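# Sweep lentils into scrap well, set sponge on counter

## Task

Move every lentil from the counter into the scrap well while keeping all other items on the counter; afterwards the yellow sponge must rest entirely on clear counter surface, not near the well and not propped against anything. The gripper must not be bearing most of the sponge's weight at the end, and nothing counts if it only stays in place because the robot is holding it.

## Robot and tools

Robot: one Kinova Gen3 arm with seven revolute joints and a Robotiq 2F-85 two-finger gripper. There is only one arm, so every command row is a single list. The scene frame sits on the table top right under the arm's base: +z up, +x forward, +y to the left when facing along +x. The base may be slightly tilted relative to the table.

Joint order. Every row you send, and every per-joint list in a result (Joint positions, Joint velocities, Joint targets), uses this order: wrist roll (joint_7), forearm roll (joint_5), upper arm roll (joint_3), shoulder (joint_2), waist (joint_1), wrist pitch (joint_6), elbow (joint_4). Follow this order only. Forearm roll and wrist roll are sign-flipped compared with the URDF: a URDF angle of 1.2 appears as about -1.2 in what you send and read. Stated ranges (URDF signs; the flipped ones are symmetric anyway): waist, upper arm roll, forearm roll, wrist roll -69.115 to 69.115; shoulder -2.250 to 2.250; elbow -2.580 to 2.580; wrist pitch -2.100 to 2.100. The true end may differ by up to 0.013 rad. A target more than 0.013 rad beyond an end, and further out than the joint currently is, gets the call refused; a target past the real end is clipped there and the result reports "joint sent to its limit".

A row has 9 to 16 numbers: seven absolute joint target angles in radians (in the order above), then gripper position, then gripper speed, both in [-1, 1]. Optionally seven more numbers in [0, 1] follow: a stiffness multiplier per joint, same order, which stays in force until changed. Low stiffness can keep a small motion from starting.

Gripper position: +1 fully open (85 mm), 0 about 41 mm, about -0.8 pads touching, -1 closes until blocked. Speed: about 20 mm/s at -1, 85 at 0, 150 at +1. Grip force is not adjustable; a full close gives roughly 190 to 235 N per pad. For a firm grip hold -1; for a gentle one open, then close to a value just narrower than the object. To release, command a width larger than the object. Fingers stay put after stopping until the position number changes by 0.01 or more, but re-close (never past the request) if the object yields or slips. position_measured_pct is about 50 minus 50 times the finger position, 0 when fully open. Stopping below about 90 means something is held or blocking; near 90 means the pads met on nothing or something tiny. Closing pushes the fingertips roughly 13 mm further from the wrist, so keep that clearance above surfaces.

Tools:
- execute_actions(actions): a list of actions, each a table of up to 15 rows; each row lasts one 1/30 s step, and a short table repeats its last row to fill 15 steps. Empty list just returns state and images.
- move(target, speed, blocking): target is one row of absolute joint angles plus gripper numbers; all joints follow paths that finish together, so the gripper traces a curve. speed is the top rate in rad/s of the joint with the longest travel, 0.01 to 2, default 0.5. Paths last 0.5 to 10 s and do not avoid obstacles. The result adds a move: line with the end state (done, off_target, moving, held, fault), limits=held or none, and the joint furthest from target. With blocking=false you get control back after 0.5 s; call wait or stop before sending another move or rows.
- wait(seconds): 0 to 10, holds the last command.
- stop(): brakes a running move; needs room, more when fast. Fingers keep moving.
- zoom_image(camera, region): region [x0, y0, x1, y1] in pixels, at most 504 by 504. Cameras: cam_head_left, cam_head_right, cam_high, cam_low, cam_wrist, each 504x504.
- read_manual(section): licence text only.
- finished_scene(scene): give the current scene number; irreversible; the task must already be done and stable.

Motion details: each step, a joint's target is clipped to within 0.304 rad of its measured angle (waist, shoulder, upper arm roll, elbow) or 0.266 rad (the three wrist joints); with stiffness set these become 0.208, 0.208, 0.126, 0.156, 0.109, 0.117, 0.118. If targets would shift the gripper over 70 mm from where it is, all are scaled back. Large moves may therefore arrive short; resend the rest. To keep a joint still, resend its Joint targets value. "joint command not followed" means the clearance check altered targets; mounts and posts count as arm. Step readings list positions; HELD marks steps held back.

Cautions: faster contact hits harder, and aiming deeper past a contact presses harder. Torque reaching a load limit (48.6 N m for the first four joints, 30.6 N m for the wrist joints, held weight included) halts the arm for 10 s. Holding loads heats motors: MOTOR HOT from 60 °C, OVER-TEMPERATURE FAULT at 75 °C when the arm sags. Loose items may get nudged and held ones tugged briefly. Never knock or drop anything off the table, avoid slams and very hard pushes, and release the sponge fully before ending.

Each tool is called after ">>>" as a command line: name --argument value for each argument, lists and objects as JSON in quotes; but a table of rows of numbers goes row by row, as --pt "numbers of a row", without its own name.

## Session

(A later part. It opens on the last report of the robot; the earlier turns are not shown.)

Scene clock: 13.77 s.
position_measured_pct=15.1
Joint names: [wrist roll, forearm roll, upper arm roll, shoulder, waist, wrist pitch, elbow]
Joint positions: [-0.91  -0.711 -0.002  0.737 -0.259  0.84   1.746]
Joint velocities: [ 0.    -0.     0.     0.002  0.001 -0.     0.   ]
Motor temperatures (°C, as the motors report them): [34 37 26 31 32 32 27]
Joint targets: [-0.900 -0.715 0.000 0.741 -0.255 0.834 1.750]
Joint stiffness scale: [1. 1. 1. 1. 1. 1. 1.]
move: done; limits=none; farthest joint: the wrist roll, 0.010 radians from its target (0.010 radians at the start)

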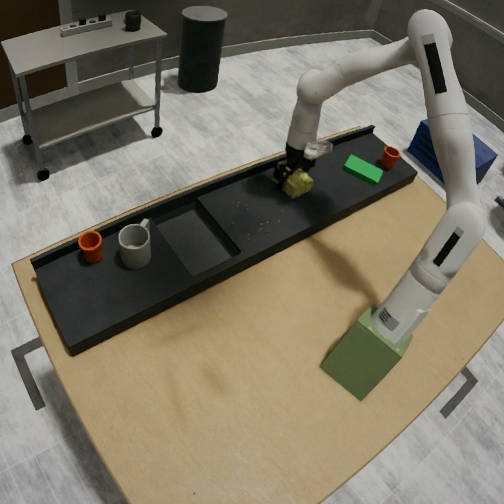

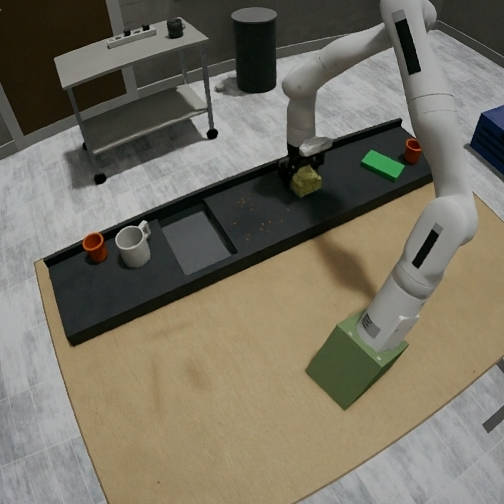

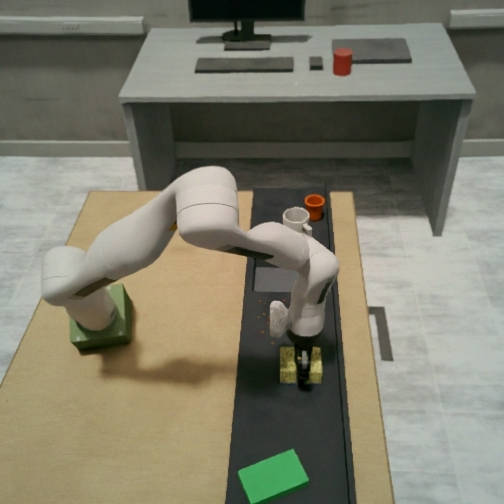

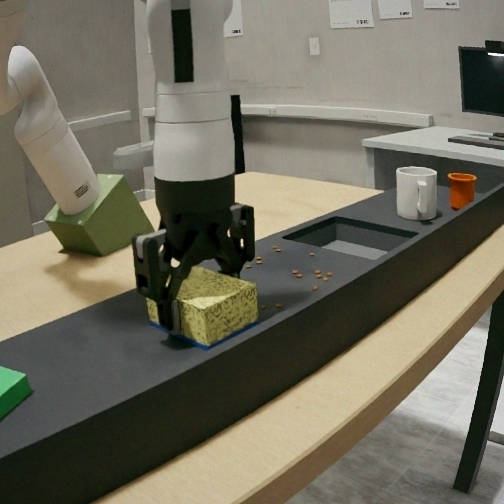

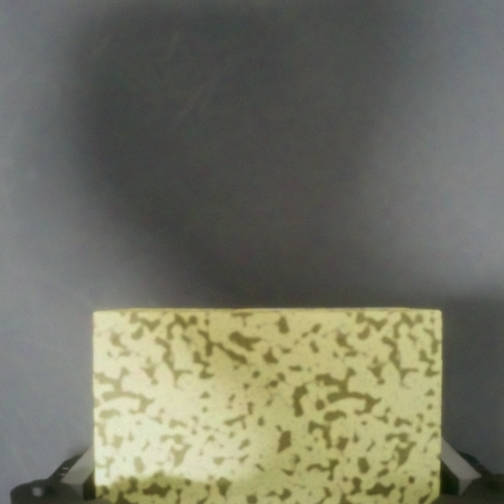

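>>> move --target '[-0.795,-0.678,0,0.807,-0.391,0.857,1.714,0.7,-0.5]' --speed 0.1

>>> move --target '[-0.692,-0.636,0,0.912,-0.524,0.877,1.641,0.7,-0.5]' --speed 0.1

>>> move --target '[-0.618,-0.579,0,1.026,-0.643,0.920,1.523,0.7,-0.5]' --speed 0.1

Scene clock: 16.00 s.
position_measured_pct=15.1
Joint names: [wrist roll, forearm roll, upper arm roll, shoulder, waist, wrist pitch, elbow]
Joint positions: [-0.805 -0.683 -0.002  0.803 -0.387  0.851  1.718]
Joint velocities: [ 0.     0.    -0.     0.001 -0.002  0.     0.   ]
Motor temperatures (°C, as the motors report them): [34 37 26 31 32 32 27]
Joint targets: [-0.795 -0.678 0.000 0.807 -0.391 0.857 1.714]
Joint stiffness scale: [1. 1. 1. 1. 1. 1. 1.]
move: done; limits=none; farthest joint: the wrist roll, 0.010 radians from its target (0.115 radians at the start)

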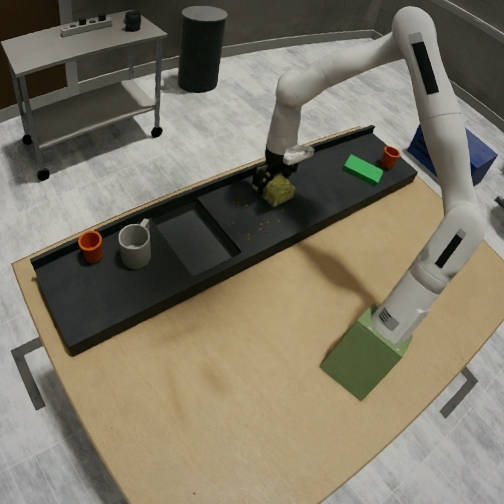

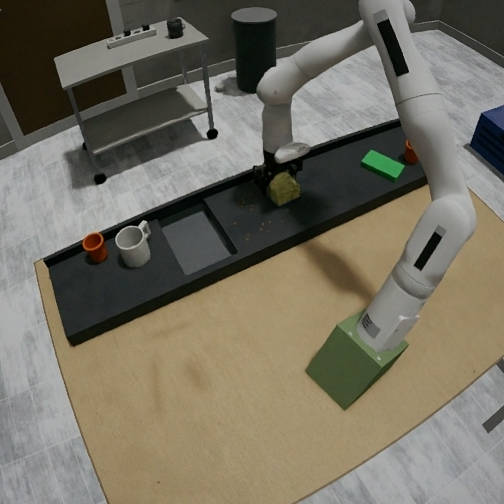

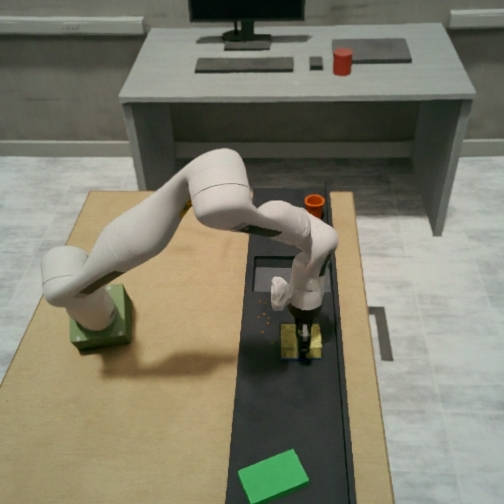

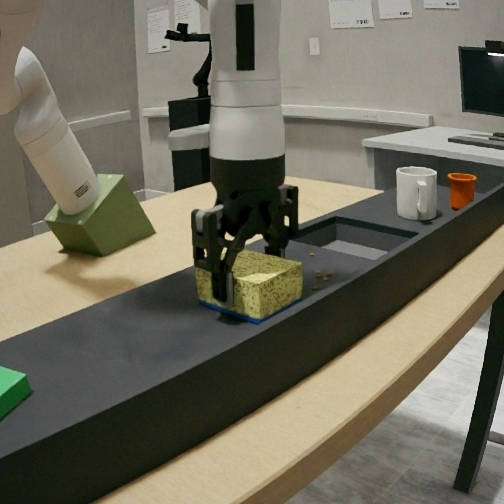

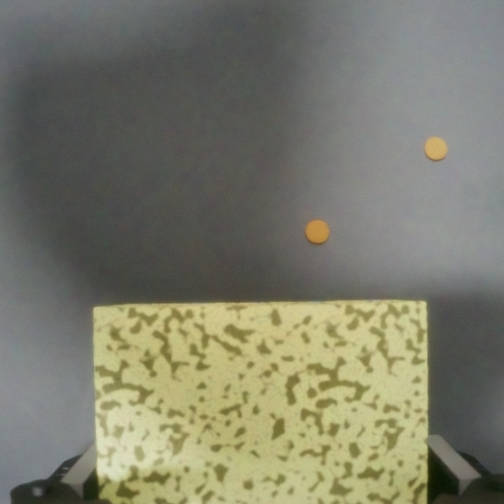

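Scene clock: 17.80 s.
position_measured_pct=15.1
Joint names: [wrist roll, forearm roll, upper arm roll, shoulder, waist, wrist pitch, elbow]
Joint positions: [-0.702 -0.641 -0.002  0.908 -0.52   0.871  1.645]
Joint velocities: [ 0.001 -0.    -0.     0.003 -0.002  0.    -0.   ]
Motor temperatures (°C, as the motors report them): [34 37 26 31 32 32 27]
Joint targets: [-0.692 -0.636 0.000 0.912 -0.524 0.877 1.641]
Joint stiffness scale: [1. 1. 1. 1. 1. 1. 1.]
move: done; limits=none; farthest joint: the wrist roll, 0.010 radians from its target (0.113 radians at the start)

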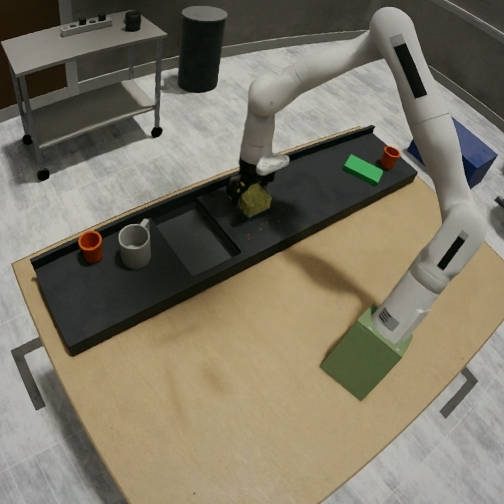

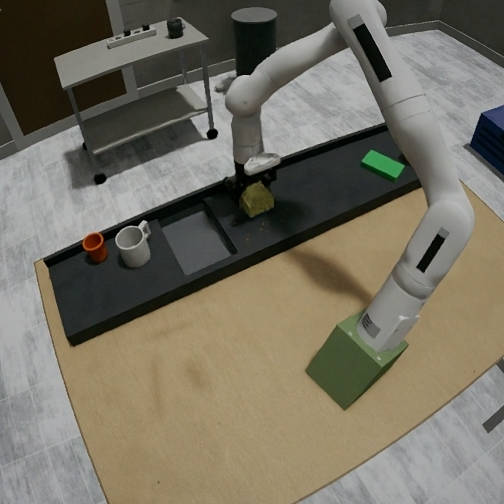

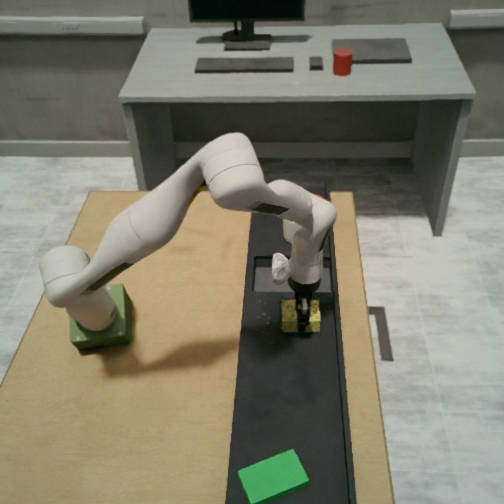

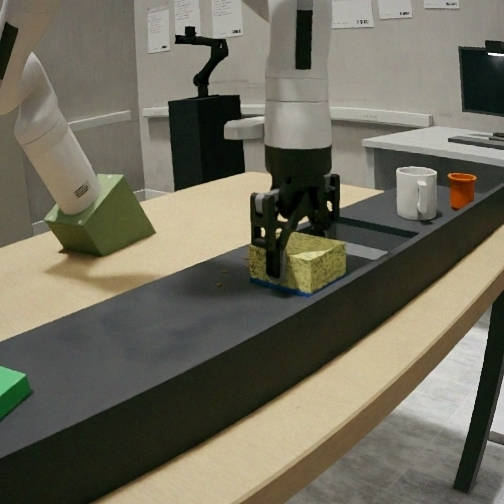

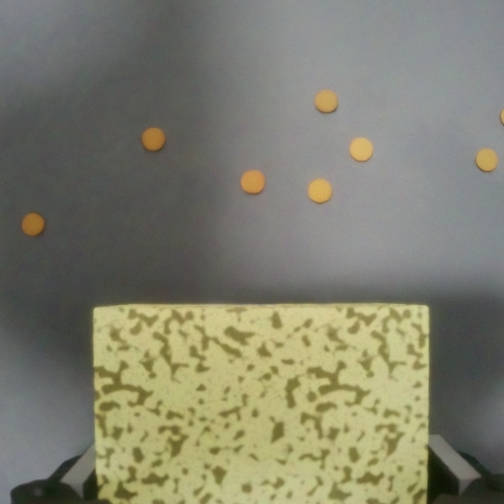

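Scene clock: 19.47 s.
position_measured_pct=15.1
Joint names: [wrist roll, forearm roll, upper arm roll, shoulder, waist, wrist pitch, elbow]
Joint positions: [-0.628 -0.584 -0.002  1.022 -0.639  0.914  1.527]
Joint velocities: [-0.002 -0.     0.     0.002 -0.002  0.    -0.   ]
Motor temperatures (°C, as the motors report them): [34 37 26 31 32 32 27]
Joint targets: [-0.618 -0.579 0.000 1.026 -0.643 0.920 1.523]
Joint stiffness scale: [1. 1. 1. 1. 1. 1. 1.]
move: done; limits=none; farthest joint: the wrist roll, 0.010 radians from its target (0.084 radians at the start)

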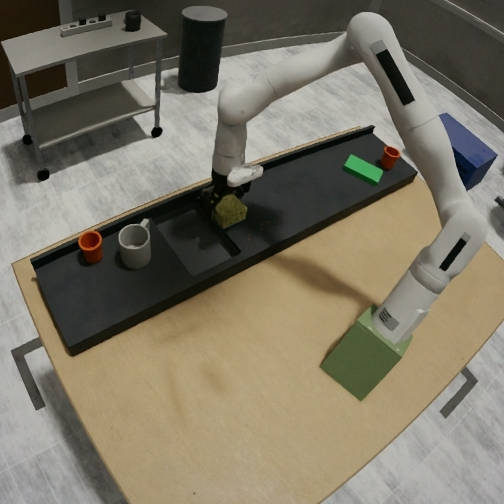

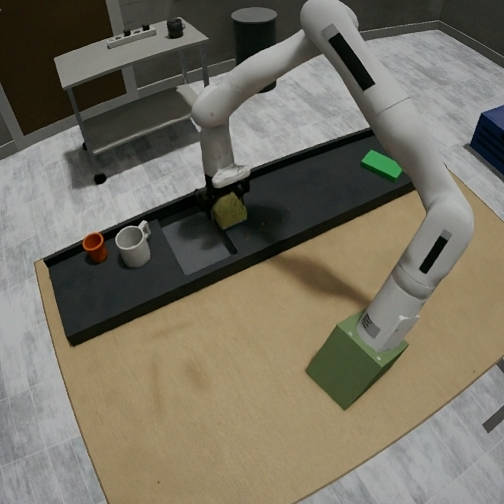

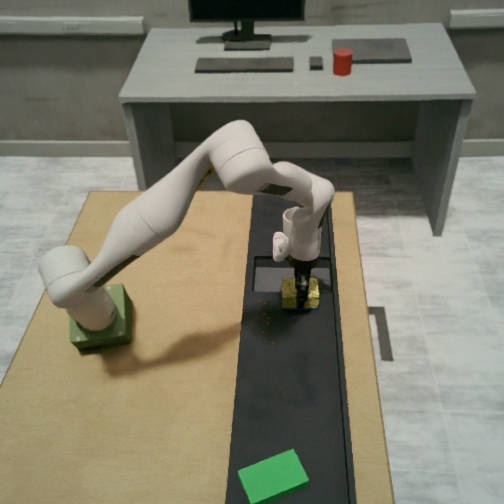

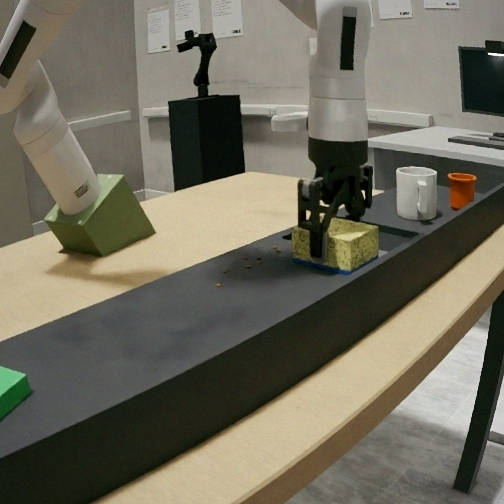

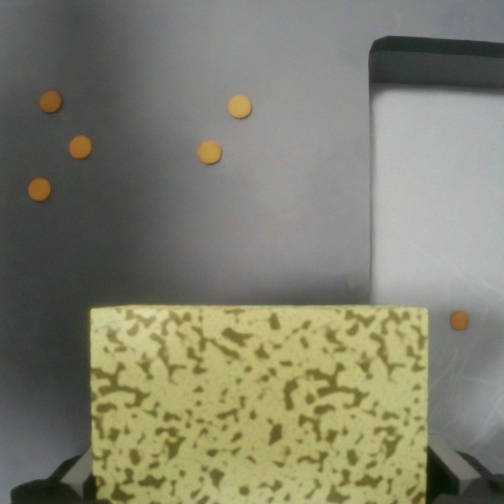

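>>> move --target '[-0.612,-0.57,0,1.044,-0.658,0.93,1.498,0.7,-0.5]' --speed 0.06

>>> move --target '[-0.612,-0.57,0,1.044,-0.658,0.93,1.498,0.33,0]'

>>> move --target '[-0.63,-0.545,0,0.975,-0.665,0.99,1.495,0.33,0]' --speed 0.15

>>> move --target '[-0.74,-0.74,0,0.605,-0.365,0.805,1.978,0.33,0]' --speed 0.35

>>> move --target '[-0.70,-0.80,0,0.664,-0.327,0.726,2.004,0.33,0]' --speed 0.08

>>> move --target '[-0.70,-0.80,0,0.664,-0.327,0.726,2.004,0.7,-0.5]'

Scene clock: 20.77 s.
position_measured_pct=15.1
Joint names: [wrist roll, forearm roll, upper arm roll, shoulder, waist, wrist pitch, elbow]
Joint positions: [-0.622 -0.575 -0.002  1.04  -0.654  0.924  1.502]
Joint velocities: [-0.001  0.    -0.     0.003 -0.002  0.    -0.001]
Motor temperatures (°C, as the motors report them): [34 37 26 31 32 32 27]
Joint targets: [-0.612 -0.570 0.000 1.044 -0.658 0.930 1.498]
Joint stiffness scale: [1. 1. 1. 1. 1. 1. 1.]
move: done; limits=none; farthest joint: the wrist roll, 0.010 radians from its target (0.016 radians at the start)

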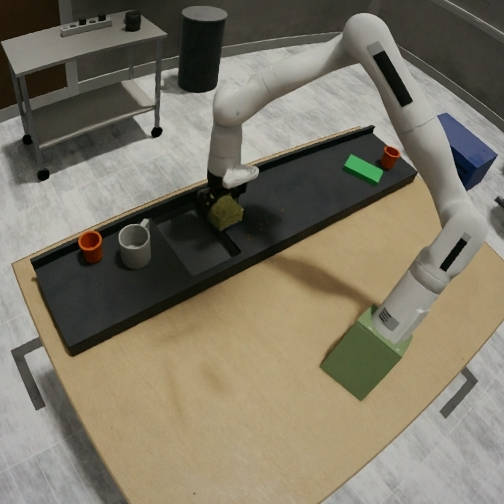

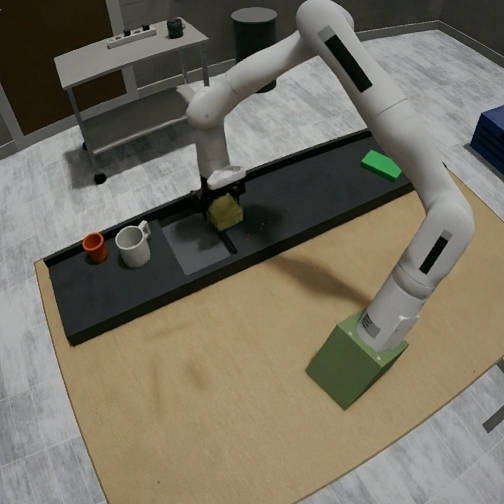

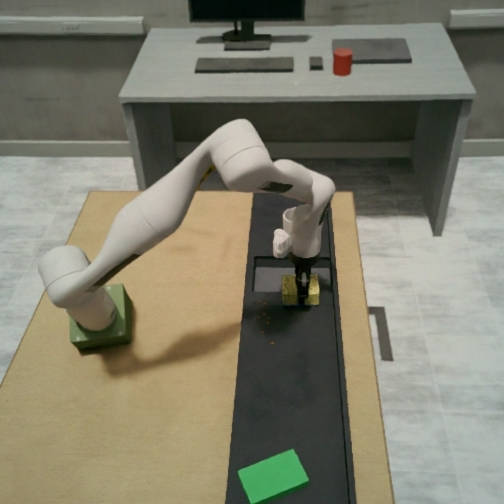

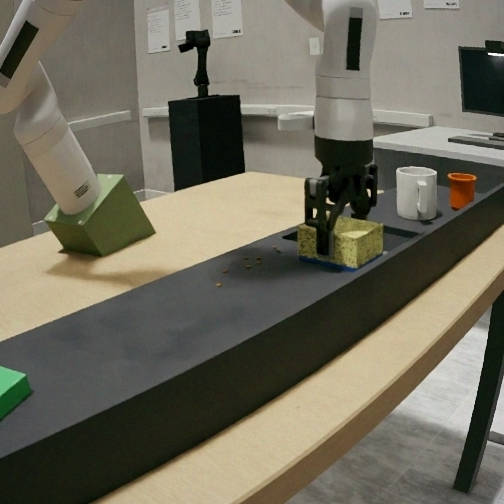

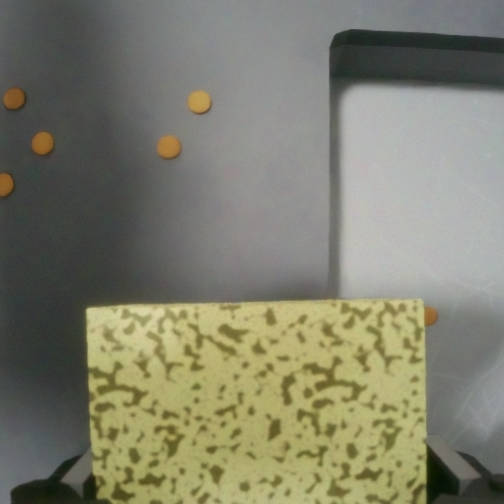

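Scene clock: 21.47 s.
position_measured_pct=33.3
Joint names: [wrist roll, forearm roll, upper arm roll, shoulder, waist, wrist pitch, elbow]
Joint positions: [-0.622 -0.575 -0.002  1.04  -0.655  0.925  1.502]
Joint velocities: [-0.001  0.     0.    -0.    -0.     0.     0.   ]
Motor temperatures (°C, as the motors report them): [34 37 26 31 32 32 27]
Joint targets: [-0.612 -0.570 0.000 1.044 -0.658 0.930 1.498]
Joint stiffness scale: [1. 1. 1. 1. 1. 1. 1.]
move: done; limits=none; farthest joint: the wrist roll, 0.010 radians from its target (0.010 radians at the start)

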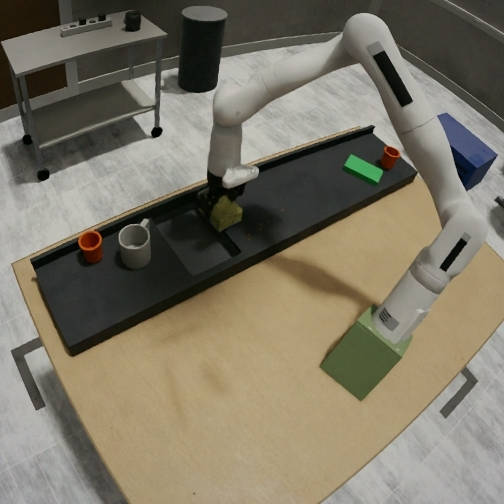

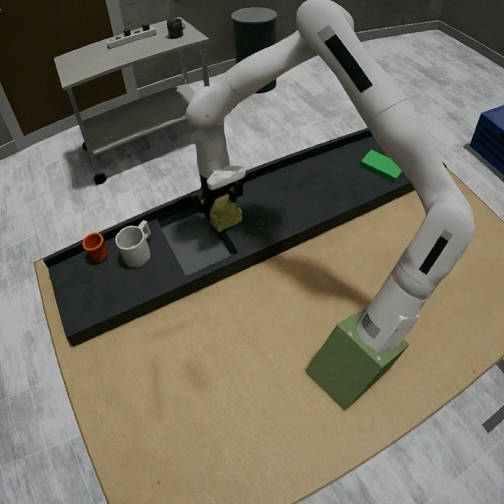

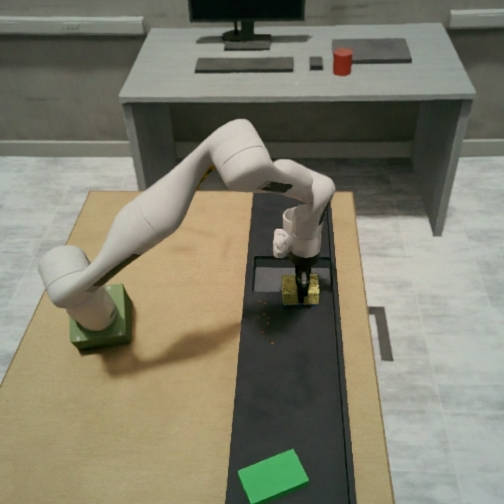

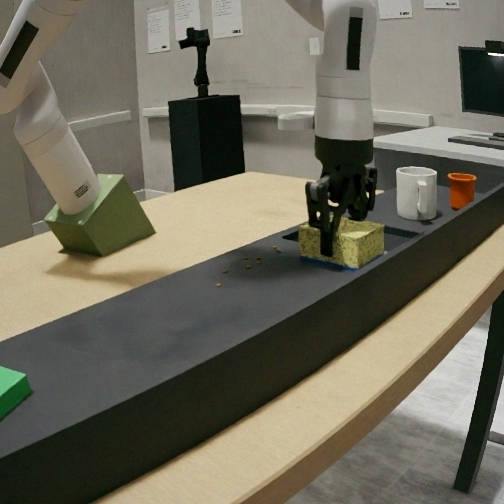

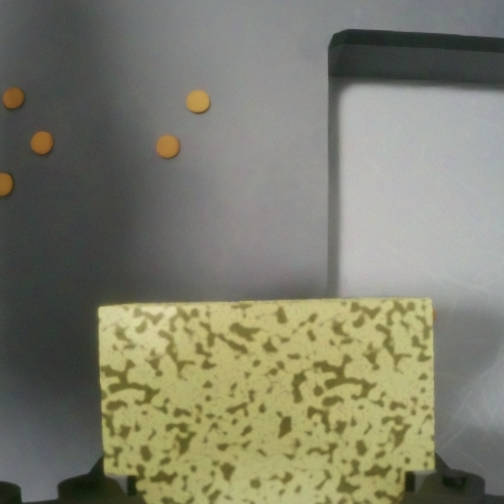

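Scene clock: 22.40 s.
position_measured_pct=33.3
Joint names: [wrist roll, forearm roll, upper arm roll, shoulder, waist, wrist pitch, elbow]
Joint positions: [-0.622 -0.55  -0.002  0.979 -0.661  0.984  1.499]
Joint velocities: [ 0.001 -0.    -0.001 -0.002 -0.     0.    -0.   ]
Motor temperatures (°C, as the motors report them): [34 37 26 31 32 32 27]
Joint targets: [-0.630 -0.545 0.000 0.975 -0.665 0.990 1.495]
Joint stiffness scale: [1. 1. 1. 1. 1. 1. 1.]
move: done; limits=none; farthest joint: the wrist roll, 0.008 radians from its target (0.008 radians at the start)

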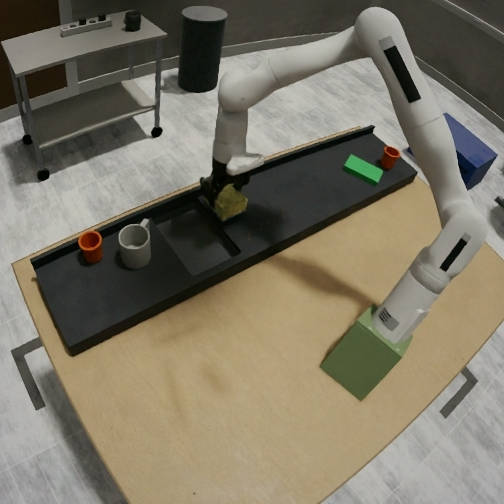

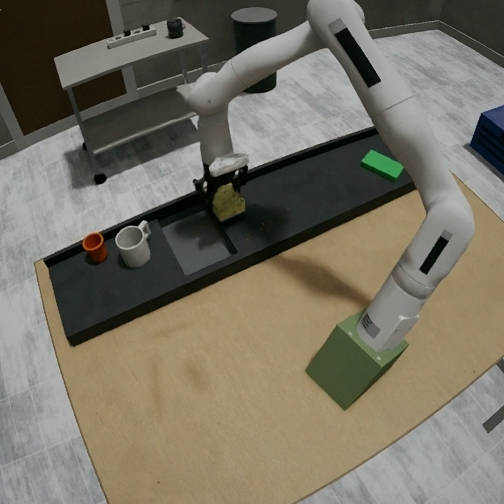

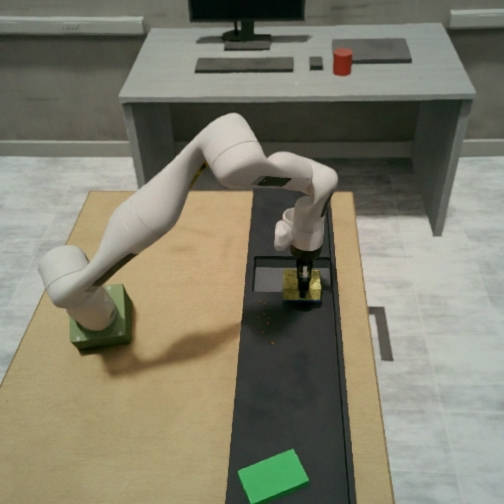

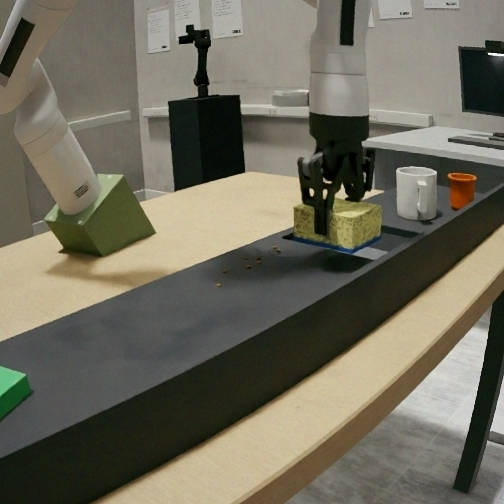

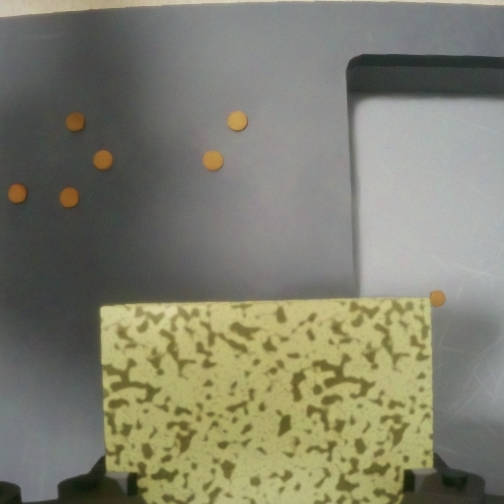

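Scene clock: 24.37 s.
position_measured_pct=33.3
Joint names: [wrist roll, forearm roll, upper arm roll, shoulder, waist, wrist pitch, elbow]
Joint positions: [-0.73  -0.735 -0.001  0.609 -0.369  0.811  1.974]
Joint velocities: [-0.001  0.     0.    -0.004  0.002 -0.     0.   ]
Motor temperatures (°C, as the motors report them): [34 37 26 31 32 32 27]
Joint targets: [-0.740 -0.740 0.000 0.605 -0.365 0.805 1.978]
Joint stiffness scale: [1. 1. 1. 1. 1. 1. 1.]
move: done; limits=none; farthest joint: the wrist roll, 0.010 radians from its target (0.118 radians at the start)

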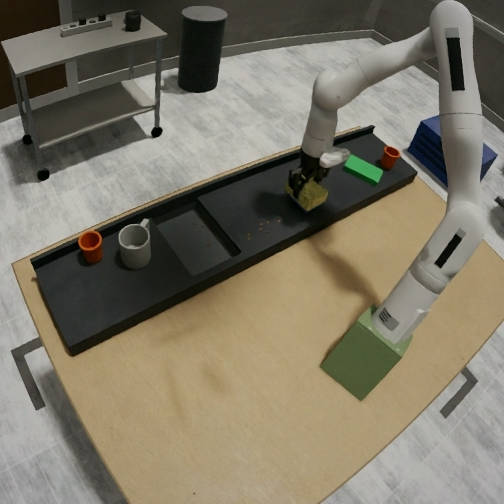

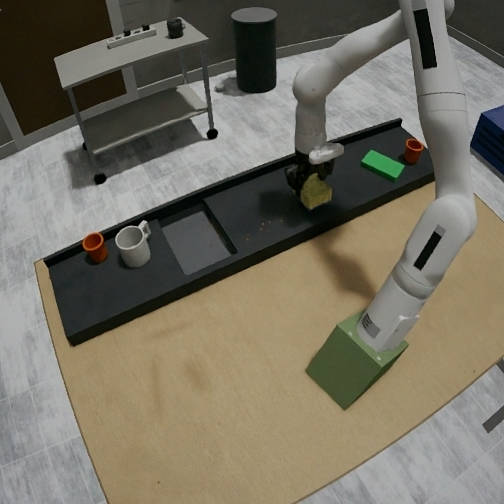

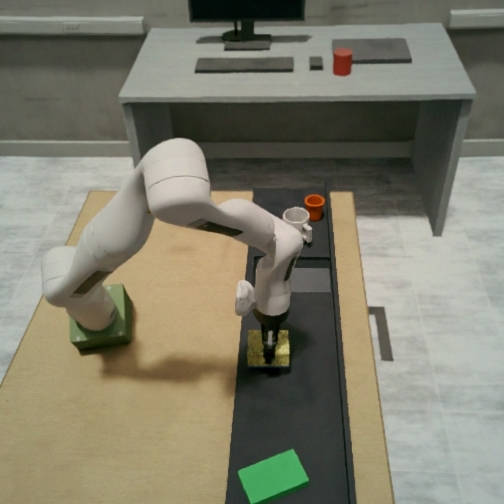

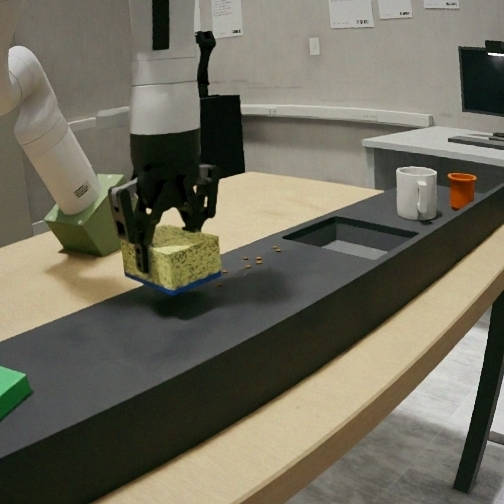

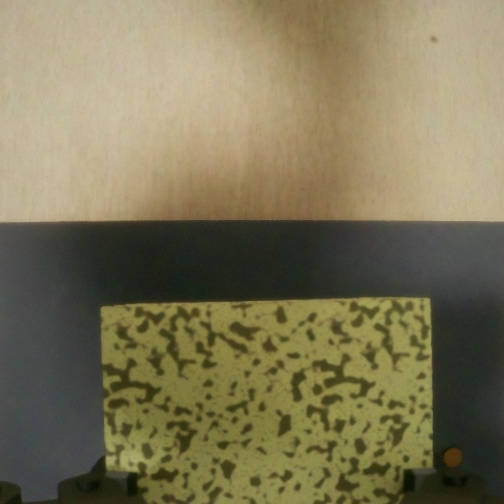

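Scene clock: 25.80 s.
position_measured_pct=33.3
Joint names: [wrist roll, forearm roll, upper arm roll, shoulder, waist, wrist pitch, elbow]
Joint positions: [-0.71  -0.795 -0.001  0.66  -0.331  0.732  2.   ]
Joint velocities: [-0.001  0.    -0.     0.004  0.002 -0.     0.   ]
Motor temperatures (°C, as the motors report them): [34 37 26 31 32 32 27]
Joint targets: [-0.700 -0.800 0.000 0.664 -0.327 0.726 2.004]
Joint stiffness scale: [1. 1. 1. 1. 1. 1. 1.]
move: done; limits=none; farthest joint: the wrist roll, 0.010 radians from its target (0.030 radians at the start)

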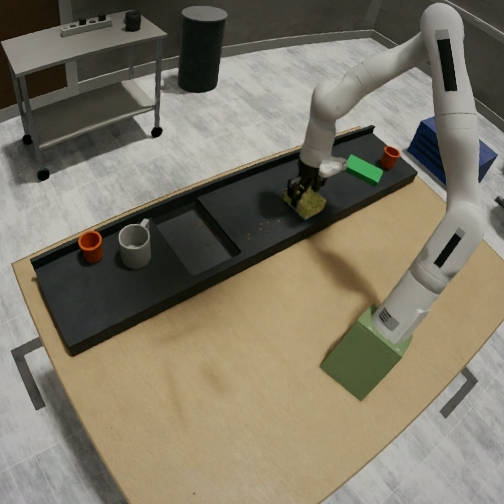

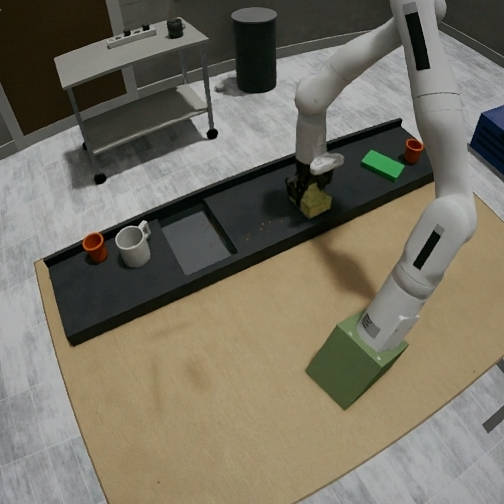

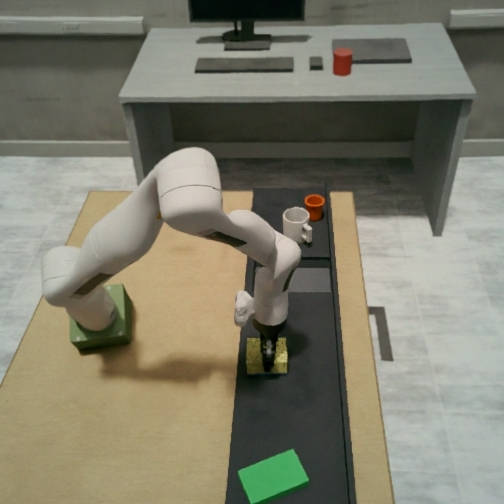

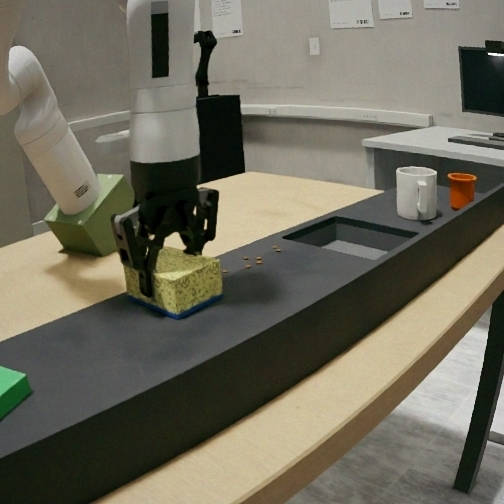

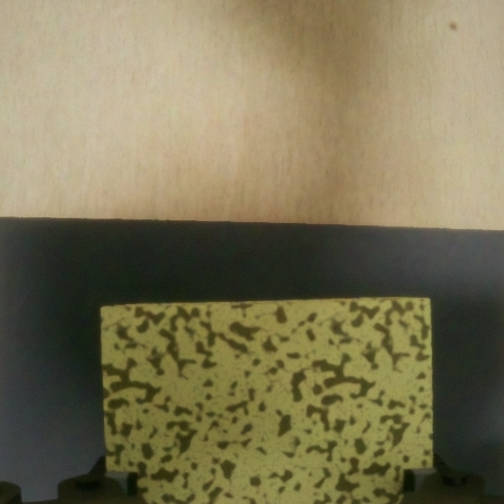

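Scene clock: 26.50 s.
position_measured_pct=15.1
Joint names: [wrist roll, forearm roll, upper arm roll, shoulder, waist, wrist pitch, elbow]
Joint positions: [-0.71  -0.795 -0.001  0.66  -0.331  0.732  2.   ]
Joint velocities: [ 0.  0.  0.  0.  0.  0. -0.]
Motor temperatures (°C, as the motors report them): [34 37 26 31 32 32 27]
Joint targets: [-0.700 -0.800 0.000 0.664 -0.327 0.726 2.004]
Joint stiffness scale: [1. 1. 1. 1. 1. 1. 1.]
move: done; limits=none; farthest joint: the wrist roll, 0.010 radians from its target (0.010 radians at the start)

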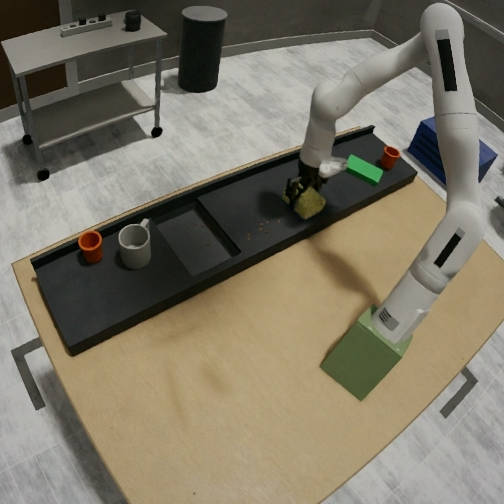

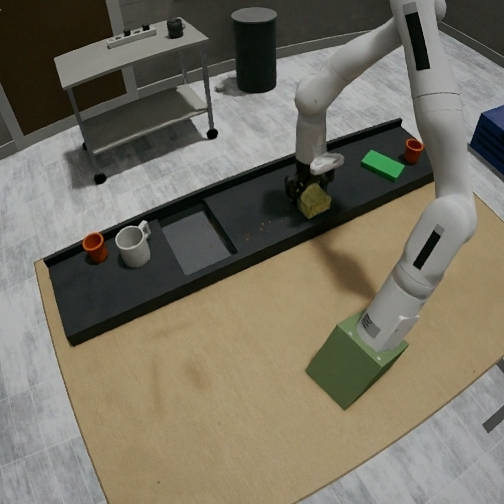

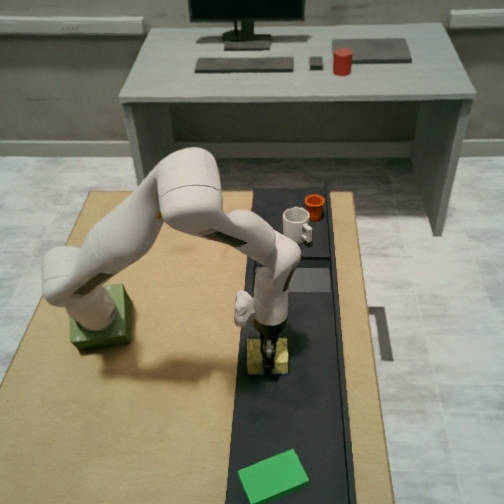

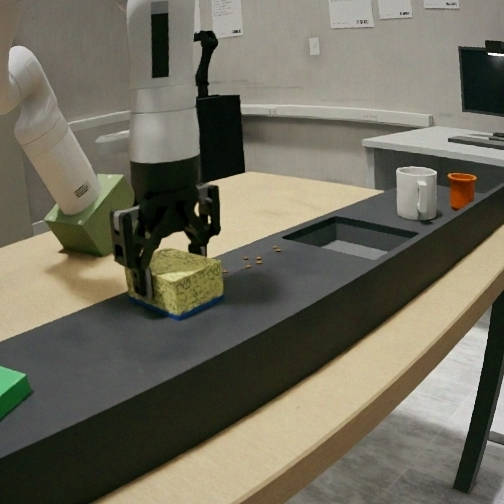

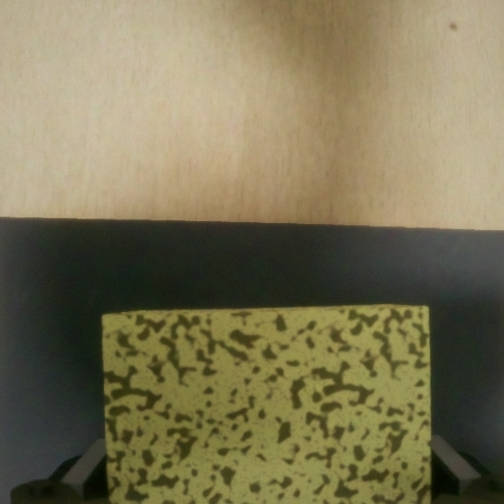

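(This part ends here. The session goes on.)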